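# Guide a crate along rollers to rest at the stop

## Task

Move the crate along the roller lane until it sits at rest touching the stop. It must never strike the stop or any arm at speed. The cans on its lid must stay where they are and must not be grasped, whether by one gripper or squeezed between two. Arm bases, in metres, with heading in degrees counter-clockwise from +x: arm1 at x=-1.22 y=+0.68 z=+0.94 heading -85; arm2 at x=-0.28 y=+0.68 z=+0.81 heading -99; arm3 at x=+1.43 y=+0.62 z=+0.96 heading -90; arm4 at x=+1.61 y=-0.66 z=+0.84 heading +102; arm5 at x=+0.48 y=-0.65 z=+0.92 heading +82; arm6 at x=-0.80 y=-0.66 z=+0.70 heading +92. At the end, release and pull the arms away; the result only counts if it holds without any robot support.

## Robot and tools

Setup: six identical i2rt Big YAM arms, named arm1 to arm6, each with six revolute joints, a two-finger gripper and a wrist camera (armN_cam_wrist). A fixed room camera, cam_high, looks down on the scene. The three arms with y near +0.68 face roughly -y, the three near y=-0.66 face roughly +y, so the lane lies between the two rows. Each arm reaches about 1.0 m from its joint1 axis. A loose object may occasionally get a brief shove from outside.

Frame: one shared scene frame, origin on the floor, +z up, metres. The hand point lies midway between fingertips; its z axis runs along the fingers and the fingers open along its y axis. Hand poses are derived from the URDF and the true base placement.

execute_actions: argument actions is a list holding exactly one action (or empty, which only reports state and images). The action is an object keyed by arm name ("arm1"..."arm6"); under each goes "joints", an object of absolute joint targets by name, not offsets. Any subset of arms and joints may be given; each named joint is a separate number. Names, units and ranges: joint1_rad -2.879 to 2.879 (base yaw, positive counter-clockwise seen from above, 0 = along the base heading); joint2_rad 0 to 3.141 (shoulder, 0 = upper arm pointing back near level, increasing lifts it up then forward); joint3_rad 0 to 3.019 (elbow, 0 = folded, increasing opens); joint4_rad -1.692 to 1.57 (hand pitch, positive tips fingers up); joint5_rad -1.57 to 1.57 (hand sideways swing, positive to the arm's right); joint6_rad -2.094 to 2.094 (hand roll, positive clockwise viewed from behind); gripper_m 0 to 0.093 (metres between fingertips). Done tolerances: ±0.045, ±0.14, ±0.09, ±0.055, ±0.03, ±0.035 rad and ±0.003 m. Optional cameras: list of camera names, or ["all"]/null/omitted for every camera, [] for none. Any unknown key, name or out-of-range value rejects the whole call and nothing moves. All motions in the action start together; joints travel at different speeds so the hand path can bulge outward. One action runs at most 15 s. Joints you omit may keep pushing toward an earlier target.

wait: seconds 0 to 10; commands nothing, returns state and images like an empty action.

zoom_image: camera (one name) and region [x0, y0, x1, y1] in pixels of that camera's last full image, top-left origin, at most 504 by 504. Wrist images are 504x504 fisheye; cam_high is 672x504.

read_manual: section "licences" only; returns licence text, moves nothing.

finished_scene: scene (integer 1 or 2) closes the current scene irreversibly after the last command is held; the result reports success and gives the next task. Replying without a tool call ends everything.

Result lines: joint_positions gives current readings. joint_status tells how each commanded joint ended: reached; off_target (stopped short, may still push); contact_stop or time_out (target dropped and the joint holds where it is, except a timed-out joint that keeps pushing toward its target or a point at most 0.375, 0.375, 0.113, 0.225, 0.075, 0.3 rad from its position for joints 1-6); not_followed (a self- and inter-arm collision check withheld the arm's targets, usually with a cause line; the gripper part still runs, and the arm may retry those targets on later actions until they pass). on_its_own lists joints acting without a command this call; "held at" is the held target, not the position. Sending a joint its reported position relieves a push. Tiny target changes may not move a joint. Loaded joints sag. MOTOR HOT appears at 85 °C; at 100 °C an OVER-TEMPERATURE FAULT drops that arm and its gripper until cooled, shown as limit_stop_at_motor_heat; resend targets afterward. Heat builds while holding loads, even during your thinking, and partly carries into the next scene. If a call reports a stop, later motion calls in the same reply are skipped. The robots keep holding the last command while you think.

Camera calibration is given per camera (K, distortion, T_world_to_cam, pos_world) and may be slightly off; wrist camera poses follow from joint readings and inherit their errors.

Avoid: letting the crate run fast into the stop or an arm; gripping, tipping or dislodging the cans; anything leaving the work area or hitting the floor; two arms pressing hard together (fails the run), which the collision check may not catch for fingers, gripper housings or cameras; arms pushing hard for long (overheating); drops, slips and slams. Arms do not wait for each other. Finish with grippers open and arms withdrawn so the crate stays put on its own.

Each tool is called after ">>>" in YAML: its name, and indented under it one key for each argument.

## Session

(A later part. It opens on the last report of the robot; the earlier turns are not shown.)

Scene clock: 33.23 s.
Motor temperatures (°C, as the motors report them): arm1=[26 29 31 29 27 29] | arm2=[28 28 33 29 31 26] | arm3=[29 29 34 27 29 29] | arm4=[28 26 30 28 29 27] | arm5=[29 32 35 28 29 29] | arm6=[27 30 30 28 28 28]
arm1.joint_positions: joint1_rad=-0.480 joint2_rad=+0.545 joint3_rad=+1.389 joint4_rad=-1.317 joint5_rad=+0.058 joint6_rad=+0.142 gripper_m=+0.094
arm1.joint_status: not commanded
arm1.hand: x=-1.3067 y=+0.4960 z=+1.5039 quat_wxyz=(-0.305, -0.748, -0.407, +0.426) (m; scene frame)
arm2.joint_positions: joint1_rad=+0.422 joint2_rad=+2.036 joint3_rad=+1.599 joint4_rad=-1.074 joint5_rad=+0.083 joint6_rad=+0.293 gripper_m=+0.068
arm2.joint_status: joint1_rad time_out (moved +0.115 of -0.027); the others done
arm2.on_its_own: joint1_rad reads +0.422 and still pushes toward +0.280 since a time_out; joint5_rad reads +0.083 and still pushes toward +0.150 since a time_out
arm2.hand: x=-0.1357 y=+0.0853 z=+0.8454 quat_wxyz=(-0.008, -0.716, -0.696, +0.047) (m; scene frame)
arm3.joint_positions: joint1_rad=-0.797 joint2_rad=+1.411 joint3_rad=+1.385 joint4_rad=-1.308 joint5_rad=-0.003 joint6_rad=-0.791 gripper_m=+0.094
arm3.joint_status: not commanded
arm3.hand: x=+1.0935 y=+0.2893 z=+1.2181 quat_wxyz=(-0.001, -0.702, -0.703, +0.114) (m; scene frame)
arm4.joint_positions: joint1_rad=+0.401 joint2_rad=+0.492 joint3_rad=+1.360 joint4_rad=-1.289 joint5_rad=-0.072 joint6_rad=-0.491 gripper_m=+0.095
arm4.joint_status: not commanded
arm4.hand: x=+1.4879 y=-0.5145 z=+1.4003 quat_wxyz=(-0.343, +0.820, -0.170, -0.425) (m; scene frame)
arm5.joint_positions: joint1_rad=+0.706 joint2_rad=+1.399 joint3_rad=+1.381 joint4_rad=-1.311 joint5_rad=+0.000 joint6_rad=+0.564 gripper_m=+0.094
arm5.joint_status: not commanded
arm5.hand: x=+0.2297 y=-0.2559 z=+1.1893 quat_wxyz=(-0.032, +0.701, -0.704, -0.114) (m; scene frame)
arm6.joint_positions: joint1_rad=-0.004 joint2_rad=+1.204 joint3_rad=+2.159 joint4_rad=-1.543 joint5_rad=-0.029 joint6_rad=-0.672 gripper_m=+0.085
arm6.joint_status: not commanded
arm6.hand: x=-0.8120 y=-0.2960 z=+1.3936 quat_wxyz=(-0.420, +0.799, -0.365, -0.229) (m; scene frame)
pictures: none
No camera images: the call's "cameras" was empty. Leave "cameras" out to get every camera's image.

>>> execute_actions:
  actions:
    - {"arm2":{"joints":{"joint1_rad":0.43,"joint6_rad":0.39,"joint2_rad":2.21,"joint3_rad":1.74,"joint4_rad":-1.22}}}
  cameras: []

>>> execute_actions:
  actions:
    - {"arm2":{"joints":{"joint1_rad":0.57,"joint6_rad":0.53,"joint2_rad":2.32,"joint3_rad":1.87,"joint4_rad":-1.36}}}
  cameras: []

Scene clock: 35.47 s.
Motor temperatures (°C, as the motors report them): arm1=[26 29 32 29 27 29] | arm2=[28 28 33 29 32 26] | arm3=[29 30 34 27 29 29] | arm4=[28 26 30 28 29 27] | arm5=[29 32 36 28 29 29] | arm6=[27 30 30 28 28 28]
arm1.joint_positions: joint1_rad=-0.480 joint2_rad=+0.545 joint3_rad=+1.389 joint4_rad=-1.317 joint5_rad=+0.058 joint6_rad=+0.142 gripper_m=+0.094
arm1.joint_status: not commanded
arm1.hand: x=-1.3067 y=+0.4960 z=+1.5039 quat_wxyz=(-0.305, -0.748, -0.407, +0.426) (m; scene frame)
arm2.joint_positions: joint1_rad=+0.571 joint2_rad=+2.156 joint3_rad=+1.788 joint4_rad=-1.171 joint5_rad=+0.084 joint6_rad=+0.431 gripper_m=+0.068
arm2.joint_status: joint1_rad time_out (moved +0.149 of +0.008); joint6_rad time_out (moved +0.138 of +0.097); the others done
arm2.on_its_own: joint1_rad reads +0.571 and still pushes toward +0.430 since a time_out; joint5_rad reads +0.084 and still pushes toward +0.150 since a time_out; joint6_rad reads +0.431 and still pushes toward +0.390 since a time_out
arm2.hand: x=-0.0337 y=+0.0786 z=+0.8404 quat_wxyz=(-0.002, -0.712, -0.701, +0.041) (m; scene frame)
arm3.joint_positions: joint1_rad=-0.797 joint2_rad=+1.411 joint3_rad=+1.385 joint4_rad=-1.308 joint5_rad=-0.003 joint6_rad=-0.791 gripper_m=+0.094
arm3.joint_status: not commanded
arm3.hand: x=+1.0935 y=+0.2893 z=+1.2181 quat_wxyz=(-0.001, -0.702, -0.703, +0.114) (m; scene frame)
arm4.joint_positions: joint1_rad=+0.401 joint2_rad=+0.492 joint3_rad=+1.360 joint4_rad=-1.289 joint5_rad=-0.072 joint6_rad=-0.491 gripper_m=+0.095
arm4.joint_status: not commanded
arm4.hand: x=+1.4879 y=-0.5145 z=+1.4003 quat_wxyz=(-0.343, +0.820, -0.170, -0.425) (m; scene frame)
arm5.joint_positions: joint1_rad=+0.706 joint2_rad=+1.399 joint3_rad=+1.381 joint4_rad=-1.311 joint5_rad=+0.000 joint6_rad=+0.564 gripper_m=+0.094
arm5.joint_status: not commanded
arm5.hand: x=+0.2297 y=-0.2559 z=+1.1893 quat_wxyz=(-0.032, +0.701, -0.704, -0.114) (m; scene frame)
arm6.joint_positions: joint1_rad=-0.004 joint2_rad=+1.204 joint3_rad=+2.159 joint4_rad=-1.543 joint5_rad=-0.029 joint6_rad=-0.672 gripper_m=+0.085
arm6.joint_status: not commanded
arm6.hand: x=-0.8120 y=-0.2960 z=+1.3936 quat_wxyz=(-0.420, +0.799, -0.365, -0.229) (m; scene frame)
pictures: none
No camera images: the call's "cameras" was empty. Leave "cameras" out to get every camera's image.

not run: a stop came earlier in this reply.

>>> execute_actions:
  actions:
    - {"arm2":{"joints":{"joint1_rad":0.57,"joint6_rad":0.53,"joint2_rad":2.3,"joint3_rad":1.83,"joint4_rad":-1.33}}}
  cameras: []

Scene clock: 37.23 s.
Motor temperatures (°C, as the motors report them): arm1=[26 29 32 29 27 29] | arm2=[28 28 33 29 32 26] | arm3=[29 30 35 27 29 29] | arm4=[28 26 31 28 29 27] | arm5=[29 32 36 28 29 29] | arm6=[27 30 30 28 28 28]
arm1.joint_positions: joint1_rad=-0.480 joint2_rad=+0.545 joint3_rad=+1.389 joint4_rad=-1.317 joint5_rad=+0.058 joint6_rad=+0.142 gripper_m=+0.094
arm1.joint_status: not commanded
arm1.hand: x=-1.3067 y=+0.4960 z=+1.5039 quat_wxyz=(-0.305, -0.748, -0.407, +0.426) (m; scene frame)
arm2.joint_positions: joint1_rad=+0.647 joint2_rad=+2.234 joint3_rad=+1.914 joint4_rad=-1.242 joint5_rad=+0.098 joint6_rad=+0.549 gripper_m=+0.068
arm2.joint_status: joint1_rad off_target (ended at +0.647, target +0.570); joint4_rad off_target (ended at -1.242, target -1.330); the others done
arm2.on_its_own: joint5_rad reads +0.098 and still pushes toward +0.150 since a time_out
arm2.hand: x=+0.0195 y=+0.0792 z=+0.8367 quat_wxyz=(+0.006, -0.726, -0.686, +0.045) (m; scene frame)
arm3.joint_positions: joint1_rad=-0.797 joint2_rad=+1.411 joint3_rad=+1.385 joint4_rad=-1.308 joint5_rad=-0.003 joint6_rad=-0.791 gripper_m=+0.094
arm3.joint_status: not commanded
arm3.hand: x=+1.0935 y=+0.2893 z=+1.2181 quat_wxyz=(-0.001, -0.702, -0.703, +0.114) (m; scene frame)
arm4.joint_positions: joint1_rad=+0.401 joint2_rad=+0.492 joint3_rad=+1.360 joint4_rad=-1.289 joint5_rad=-0.072 joint6_rad=-0.491 gripper_m=+0.095
arm4.joint_status: not commanded
arm4.hand: x=+1.4879 y=-0.5145 z=+1.4003 quat_wxyz=(-0.343, +0.820, -0.170, -0.425) (m; scene frame)
arm5.joint_positions: joint1_rad=+0.706 joint2_rad=+1.399 joint3_rad=+1.381 joint4_rad=-1.311 joint5_rad=+0.000 joint6_rad=+0.564 gripper_m=+0.094
arm5.joint_status: not commanded
arm5.hand: x=+0.2297 y=-0.2559 z=+1.1893 quat_wxyz=(-0.032, +0.701, -0.704, -0.114) (m; scene frame)
arm6.joint_positions: joint1_rad=-0.004 joint2_rad=+1.204 joint3_rad=+2.159 joint4_rad=-1.543 joint5_rad=-0.029 joint6_rad=-0.672 gripper_m=+0.085
arm6.joint_status: not commanded
arm6.hand: x=-0.8120 y=-0.2960 z=+1.3936 quat_wxyz=(-0.420, +0.799, -0.365, -0.229) (m; scene frame)
pictures: none
No camera images: the call's "cameras" was empty. Leave "cameras" out to get every camera's image.

>>> execute_actions:
  actions:
    - {"arm2":{"joints":{"joint1_rad":0.71,"joint6_rad":0.64,"joint2_rad":2.33,"joint4_rad":-1.36}}}
  cameras: ["arm2_cam_wrist"]

>>> execute_actions:
  actions:
    - {"arm5":{"joints":{"joint1_rad":0.74,"joint6_rad":0.6,"joint2_rad":2.15,"joint3_rad":1.69,"joint4_rad":-1.0}}}
  cameras: ["arm5_cam_wrist","cam_high"]

Scene clock: 39.43 s.
Motor temperatures (°C, as the motors report them): arm1=[26 29 32 29 27 29] | arm2=[28 28 32 29 32 26] | arm3=[29 30 35 27 29 29] | arm4=[28 26 31 28 29 27] | arm5=[29 32 36 28 29 29] | arm6=[27 30 30 28 28 28]
arm1.joint_positions: joint1_rad=-0.480 joint2_rad=+0.545 joint3_rad=+1.389 joint4_rad=-1.317 joint5_rad=+0.058 joint6_rad=+0.142 gripper_m=+0.094
arm1.joint_status: not commanded
arm1.hand: x=-1.3067 y=+0.4960 z=+1.5039 quat_wxyz=(-0.305, -0.748, -0.407, +0.426) (m; scene frame)
arm2.joint_positions: joint1_rad=+0.770 joint2_rad=+2.256 joint3_rad=+1.938 joint4_rad=-1.239 joint5_rad=+0.114 joint6_rad=+0.666 gripper_m=+0.068
arm2.joint_status: joint1_rad time_out (moved +0.123 of +0.063); joint4_rad time_out (moved +0.002 of -0.118); the others done
arm2.on_its_own: joint1_rad reads +0.770 and still pushes toward +0.710 since a time_out; joint4_rad reads -1.239 and still pushes toward -1.360 since a time_out; joint5_rad reads +0.114 and still pushes toward +0.150 since a time_out
arm2.hand: x=+0.0927 y=+0.1137 z=+0.8322 quat_wxyz=(-0.001, -0.724, -0.688, +0.054) (m; scene frame)
arm3.joint_positions: joint1_rad=-0.797 joint2_rad=+1.411 joint3_rad=+1.385 joint4_rad=-1.308 joint5_rad=-0.003 joint6_rad=-0.791 gripper_m=+0.094
arm3.joint_status: not commanded
arm3.hand: x=+1.0935 y=+0.2893 z=+1.2181 quat_wxyz=(-0.001, -0.702, -0.703, +0.114) (m; scene frame)
arm4.joint_positions: joint1_rad=+0.401 joint2_rad=+0.492 joint3_rad=+1.360 joint4_rad=-1.289 joint5_rad=-0.072 joint6_rad=-0.491 gripper_m=+0.095
arm4.joint_status: not commanded
arm4.hand: x=+1.4879 y=-0.5145 z=+1.4003 quat_wxyz=(-0.343, +0.820, -0.170, -0.425) (m; scene frame)
arm5.joint_positions: joint1_rad=+0.706 joint2_rad=+1.399 joint3_rad=+1.381 joint4_rad=-1.311 joint5_rad=+0.000 joint6_rad=+0.564 gripper_m=+0.094
arm5.joint_status: not commanded
arm5.hand: x=+0.2297 y=-0.2559 z=+1.1893 quat_wxyz=(-0.032, +0.701, -0.704, -0.114) (m; scene frame)
arm6.joint_positions: joint1_rad=-0.004 joint2_rad=+1.204 joint3_rad=+2.159 joint4_rad=-1.543 joint5_rad=-0.029 joint6_rad=-0.672 gripper_m=+0.085
arm6.joint_status: not commanded
arm6.hand: x=-0.8120 y=-0.2960 z=+1.3936 quat_wxyz=(-0.420, +0.799, -0.365, -0.229) (m; scene frame)
pictures: arm2_cam_wrist
camera_calibration (this result's frames):
arm2_cam_wrist: T_world_to_cam=[[-0.997381, 0.0464691, 0.0554274, 0.0453969], [0.0687621, 0.846873, 0.527331, -0.538279], [-0.0224354, 0.529761, -0.84785, 0.770608], [0, 0, 0, 1]] pos_world=[0.0995801, 0.0455062, 0.934695]
Images, in order (width x height): arm2_cam_wrist 504x504.

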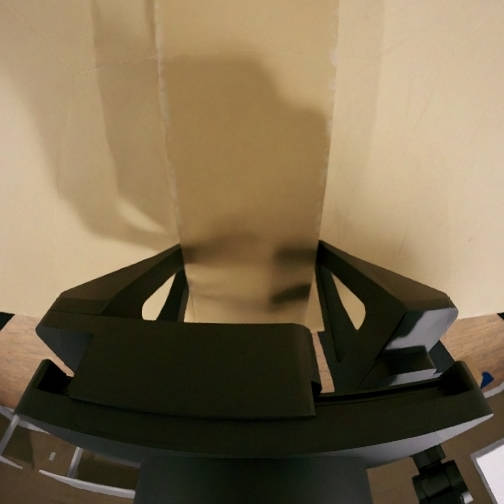

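not run: a stop came earlier in this reply.

>>> execute_actions:
  actions:
    - {"arm5":{"joints":{"joint1_rad":0.78,"joint6_rad":0.65,"joint2_rad":2.15,"joint3_rad":1.69,"joint4_rad":-1.0}}}
  cameras: ["arm5_cam_wrist","cam_high"]

Scene clock: 41.07 s.
Motor temperatures (°C, as the motors report them): arm1=[26 29 32 29 27 29] | arm2=[28 28 32 29 32 26] | arm3=[29 30 35 27 29 29] | arm4=[28 26 31 28 29 27] | arm5=[29 32 36 28 29 29] | arm6=[27 30 30 28 28 28]
arm1.joint_positions: joint1_rad=-0.480 joint2_rad=+0.545 joint3_rad=+1.389 joint4_rad=-1.317 joint5_rad=+0.058 joint6_rad=+0.142 gripper_m=+0.094
arm1.joint_status: not commanded
arm1.hand: x=-1.3067 y=+0.4960 z=+1.5039 quat_wxyz=(-0.305, -0.748, -0.407, +0.426) (m; scene frame)
arm2.joint_positions: joint1_rad=+0.770 joint2_rad=+2.256 joint3_rad=+1.938 joint4_rad=-1.239 joint5_rad=+0.114 joint6_rad=+0.666 gripper_m=+0.068
arm2.joint_status: not commanded
arm2.on_its_own: joint1_rad reads +0.770 and still pushes toward +0.710 since a time_out; joint4_rad reads -1.239 and still pushes toward -1.360 since a time_out; joint5_rad reads +0.114 and still pushes toward +0.150 since a time_out
arm2.hand: x=+0.0927 y=+0.1137 z=+0.8322 quat_wxyz=(-0.001, -0.724, -0.688, +0.054) (m; scene frame)
arm3.joint_positions: joint1_rad=-0.797 joint2_rad=+1.411 joint3_rad=+1.385 joint4_rad=-1.308 joint5_rad=-0.003 joint6_rad=-0.791 gripper_m=+0.094
arm3.joint_status: not commanded
arm3.hand: x=+1.0935 y=+0.2893 z=+1.2181 quat_wxyz=(-0.001, -0.702, -0.703, +0.114) (m; scene frame)
arm4.joint_positions: joint1_rad=+0.401 joint2_rad=+0.492 joint3_rad=+1.360 joint4_rad=-1.289 joint5_rad=-0.072 joint6_rad=-0.491 gripper_m=+0.095
arm4.joint_status: not commanded
arm4.hand: x=+1.4879 y=-0.5145 z=+1.4003 quat_wxyz=(-0.343, +0.820, -0.170, -0.425) (m; scene frame)
arm5.joint_positions: joint1_rad=+0.784 joint2_rad=+2.166 joint3_rad=+1.661 joint4_rad=-1.009 joint5_rad=+0.000 joint6_rad=+0.634 gripper_m=+0.094
arm5.joint_status: all done
arm5.hand: x=+0.0999 y=-0.1357 z=+0.8939 quat_wxyz=(-0.009, +0.708, -0.706, -0.024) (m; scene frame)
arm6.joint_positions: joint1_rad=-0.004 joint2_rad=+1.204 joint3_rad=+2.159 joint4_rad=-1.543 joint5_rad=-0.029 joint6_rad=-0.672 gripper_m=+0.085
arm6.joint_status: not commanded
arm6.hand: x=-0.8120 y=-0.2960 z=+1.3936 quat_wxyz=(-0.420, +0.799, -0.365, -0.229) (m; scene frame)
pictures: arm5_cam_wrist, cam_high
camera_calibration (this result's frames):
arm5_cam_wrist: T_world_to_cam=[[0.99971, -0.000460448, -0.0240607, -0.081115], [0.0126094, -0.841557, 0.540021, -0.592297], [-0.0204971, -0.540168, -0.841308, 0.807881], [0, 0, 0, 1]] pos_world=[0.105119, -0.0620979, 0.997578]
Images, in order (width x height): arm5_cam_wrist 504x504, cam_high 672x504.

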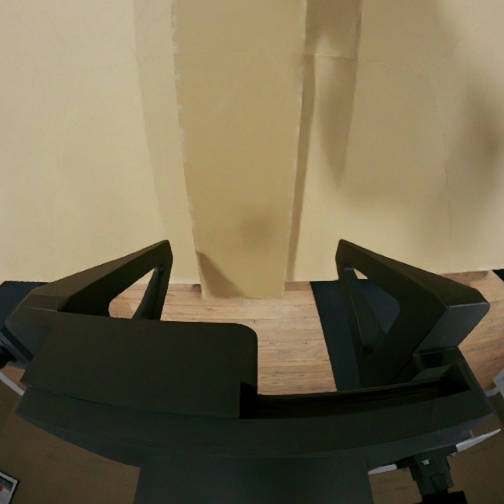

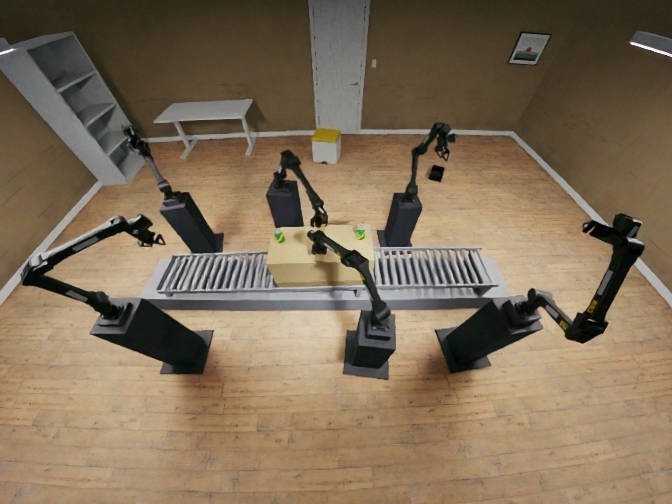

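>>> execute_actions:
  actions:
    - {"arm5":{"joints":{"joint2_rad":2.34,"joint4_rad":-0.92}}}
  cameras: []

>>> execute_actions:
  actions:
    - {"arm5":{"joints":{"gripper_m":0.068,"joint5_rad":-0.08}}}
  cameras: ["arm5_cam_wrist"]

>>> execute_actions:
  actions:
    - {"arm2":{"joints":{"gripper_m":0.09,"joint1_rad":0.8,"joint4_rad":-1.24,"joint3_rad":1.93}}}
  cameras: ["arm5_cam_wrist"]

Scene clock: 42.43 s.
Motor temperatures (°C, as the motors report them): arm1=[26 29 32 29 27 29] | arm2=[28 28 32 30 32 26] | arm3=[29 30 35 27 29 29] | arm4=[28 26 31 28 29 27] | arm5=[29 32 36 28 29 29] | arm6=[27 30 30 28 28 28]
arm1.joint_positions: joint1_rad=-0.480 joint2_rad=+0.545 joint3_rad=+1.389 joint4_rad=-1.317 joint5_rad=+0.058 joint6_rad=+0.142 gripper_m=+0.094
arm1.joint_status: not commanded
arm1.hand: x=-1.3067 y=+0.4960 z=+1.5039 quat_wxyz=(-0.305, -0.748, -0.407, +0.426) (m; scene frame)
arm2.joint_positions: joint1_rad=+0.770 joint2_rad=+2.256 joint3_rad=+1.938 joint4_rad=-1.239 joint5_rad=+0.115 joint6_rad=+0.666 gripper_m=+0.068
arm2.joint_status: not commanded
arm2.on_its_own: joint1_rad reads +0.770 and still pushes toward +0.710 since a time_out; joint4_rad reads -1.239 and still pushes toward -1.360 since a time_out; joint5_rad reads +0.115 and still pushes toward +0.150 since a time_out
arm2.hand: x=+0.0926 y=+0.1135 z=+0.8322 quat_wxyz=(+0.000, -0.724, -0.687, +0.054) (m; scene frame)
arm3.joint_positions: joint1_rad=-0.797 joint2_rad=+1.411 joint3_rad=+1.385 joint4_rad=-1.308 joint5_rad=-0.003 joint6_rad=-0.791 gripper_m=+0.094
arm3.joint_status: not commanded
arm3.hand: x=+1.0935 y=+0.2893 z=+1.2181 quat_wxyz=(-0.001, -0.702, -0.703, +0.114) (m; scene frame)
arm4.joint_positions: joint1_rad=+0.401 joint2_rad=+0.492 joint3_rad=+1.360 joint4_rad=-1.289 joint5_rad=-0.072 joint6_rad=-0.491 gripper_m=+0.095
arm4.joint_status: not commanded
arm4.hand: x=+1.4879 y=-0.5145 z=+1.4003 quat_wxyz=(-0.343, +0.820, -0.170, -0.425) (m; scene frame)
arm5.joint_positions: joint1_rad=+0.771 joint2_rad=+2.256 joint3_rad=+1.694 joint4_rad=-0.927 joint5_rad=-0.004 joint6_rad=+0.642 gripper_m=+0.094
arm5.joint_status: all done
arm5.hand: x=+0.0956 y=-0.1159 z=+0.8502 quat_wxyz=(-0.009, +0.700, -0.713, -0.037) (m; scene frame)
arm6.joint_positions: joint1_rad=-0.004 joint2_rad=+1.204 joint3_rad=+2.159 joint4_rad=-1.543 joint5_rad=-0.029 joint6_rad=-0.672 gripper_m=+0.085
arm6.joint_status: not commanded
arm6.hand: x=-0.8120 y=-0.2960 z=+1.3936 quat_wxyz=(-0.420, +0.799, -0.365, -0.229) (m; scene frame)
pictures: none
No camera images: the call's "cameras" was empty. Leave "cameras" out to get every camera's image.

Scene clock: 43.10 s.
Motor temperatures (°C, as the motors report them): arm1=[26 29 32 29 27 29] | arm2=[28 28 32 30 32 26] | arm3=[29 30 35 27 29 29] | arm4=[28 26 31 28 29 27] | arm5=[29 32 36 28 29 29] | arm6=[27 30 30 28 28 28]
arm1.joint_positions: joint1_rad=-0.480 joint2_rad=+0.545 joint3_rad=+1.389 joint4_rad=-1.317 joint5_rad=+0.058 joint6_rad=+0.142 gripper_m=+0.094
arm1.joint_status: not commanded
arm1.hand: x=-1.3067 y=+0.4960 z=+1.5039 quat_wxyz=(-0.305, -0.748, -0.407, +0.426) (m; scene frame)
arm2.joint_positions: joint1_rad=+0.770 joint2_rad=+2.256 joint3_rad=+1.938 joint4_rad=-1.239 joint5_rad=+0.115 joint6_rad=+0.666 gripper_m=+0.068
arm2.joint_status: not commanded
arm2.on_its_own: joint1_rad reads +0.770 and still pushes toward +0.710 since a time_out; joint4_rad reads -1.239 and still pushes toward -1.360 since a time_out; joint5_rad reads +0.115 and still pushes toward +0.150 since a time_out
arm2.hand: x=+0.0926 y=+0.1135 z=+0.8322 quat_wxyz=(+0.000, -0.724, -0.687, +0.054) (m; scene frame)
arm3.joint_positions: joint1_rad=-0.797 joint2_rad=+1.411 joint3_rad=+1.385 joint4_rad=-1.308 joint5_rad=-0.003 joint6_rad=-0.791 gripper_m=+0.094
arm3.joint_status: not commanded
arm3.hand: x=+1.0935 y=+0.2893 z=+1.2181 quat_wxyz=(-0.001, -0.702, -0.703, +0.114) (m; scene frame)
arm4.joint_positions: joint1_rad=+0.401 joint2_rad=+0.492 joint3_rad=+1.360 joint4_rad=-1.289 joint5_rad=-0.072 joint6_rad=-0.491 gripper_m=+0.095
arm4.joint_status: not commanded
arm4.hand: x=+1.4879 y=-0.5145 z=+1.4003 quat_wxyz=(-0.343, +0.820, -0.170, -0.425) (m; scene frame)
arm5.joint_positions: joint1_rad=+0.765 joint2_rad=+2.258 joint3_rad=+1.695 joint4_rad=-0.922 joint5_rad=-0.061 joint6_rad=+0.642 gripper_m=+0.068
arm5.joint_status: all done
arm5.hand: x=+0.0905 y=-0.1182 z=+0.8500 quat_wxyz=(+0.018, +0.698, -0.714, -0.044) (m; scene frame)
arm6.joint_positions: joint1_rad=-0.004 joint2_rad=+1.204 joint3_rad=+2.159 joint4_rad=-1.543 joint5_rad=-0.029 joint6_rad=-0.672 gripper_m=+0.085
arm6.joint_status: not commanded
arm6.hand: x=-0.8120 y=-0.2960 z=+1.3936 quat_wxyz=(-0.420, +0.799, -0.365, -0.229) (m; scene frame)
pictures: arm5_cam_wrist
camera_calibration (this result's frames):
arm5_cam_wrist: T_world_to_cam=[[0.995585, -0.0242085, -0.0906935, -0.0185152], [0.0296805, -0.835418, 0.548813, -0.562012], [-0.0890529, -0.549081, -0.831011, 0.776589], [0, 0, 0, 1]] pos_world=[0.104272, -0.0435533, 0.952114]
Images, in order (width x height): arm5_cam_wrist 504x504.

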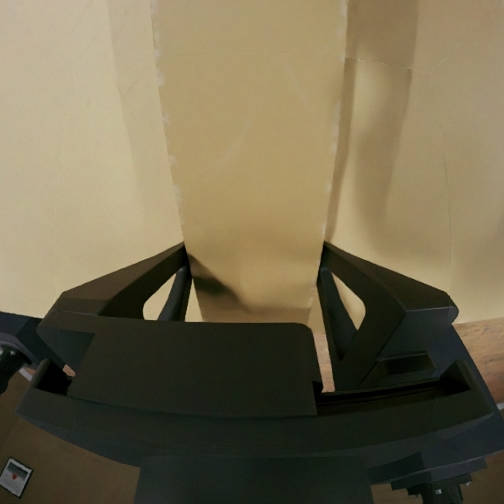

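Scene clock: 44.23 s.
Motor temperatures (°C, as the motors report them): arm1=[26 29 32 29 27 29] | arm2=[28 28 32 30 32 26] | arm3=[29 30 35 27 29 29] | arm4=[28 26 31 28 29 27] | arm5=[29 32 36 28 29 29] | arm6=[27 30 30 28 28 28]
arm1.joint_positions: joint1_rad=-0.480 joint2_rad=+0.545 joint3_rad=+1.389 joint4_rad=-1.317 joint5_rad=+0.058 joint6_rad=+0.142 gripper_m=+0.094
arm1.joint_status: not commanded
arm1.hand: x=-1.3067 y=+0.4960 z=+1.5039 quat_wxyz=(-0.305, -0.748, -0.407, +0.426) (m; scene frame)
arm2.joint_positions: joint1_rad=+0.804 joint2_rad=+2.267 joint3_rad=+1.957 joint4_rad=-1.202 joint5_rad=+0.144 joint6_rad=+0.666 gripper_m=+0.090
arm2.joint_status: all done
arm2.hand: x=+0.1164 y=+0.1118 z=+0.8331 quat_wxyz=(-0.022, -0.713, -0.697, +0.071) (m; scene frame)
arm3.joint_positions: joint1_rad=-0.797 joint2_rad=+1.411 joint3_rad=+1.385 joint4_rad=-1.308 joint5_rad=-0.003 joint6_rad=-0.791 gripper_m=+0.094
arm3.joint_status: not commanded
arm3.hand: x=+1.0935 y=+0.2893 z=+1.2181 quat_wxyz=(-0.001, -0.702, -0.703, +0.114) (m; scene frame)
arm4.joint_positions: joint1_rad=+0.401 joint2_rad=+0.492 joint3_rad=+1.360 joint4_rad=-1.289 joint5_rad=-0.072 joint6_rad=-0.491 gripper_m=+0.095
arm4.joint_status: not commanded
arm4.hand: x=+1.4879 y=-0.5145 z=+1.4003 quat_wxyz=(-0.343, +0.820, -0.170, -0.425) (m; scene frame)
arm5.joint_positions: joint1_rad=+0.724 joint2_rad=+2.257 joint3_rad=+1.685 joint4_rad=-0.970 joint5_rad=-0.068 joint6_rad=+0.622 gripper_m=+0.068
arm5.joint_status: not commanded
arm5.hand: x=+0.1201 y=-0.1171 z=+0.8469 quat_wxyz=(+0.026, +0.691, -0.722, -0.017) (m; scene frame)
arm6.joint_positions: joint1_rad=-0.004 joint2_rad=+1.204 joint3_rad=+2.159 joint4_rad=-1.543 joint5_rad=-0.029 joint6_rad=-0.672 gripper_m=+0.085
arm6.joint_status: not commanded
arm6.hand: x=-0.8120 y=-0.2960 z=+1.3936 quat_wxyz=(-0.420, +0.799, -0.365, -0.229) (m; scene frame)
pictures: arm5_cam_wrist
camera_calibration (this result's frames):
arm5_cam_wrist: T_world_to_cam=[[0.996895, -0.0476814, -0.0626629, -0.0748504], [-0.00155486, -0.807575, 0.589763, -0.587932], [-0.0787257, -0.587835, -0.805141, 0.74959], [0, 0, 0, 1]] pos_world=[0.132716, -0.0377328, 0.945576]
Images, in order (width x height): arm5_cam_wrist 504x504.

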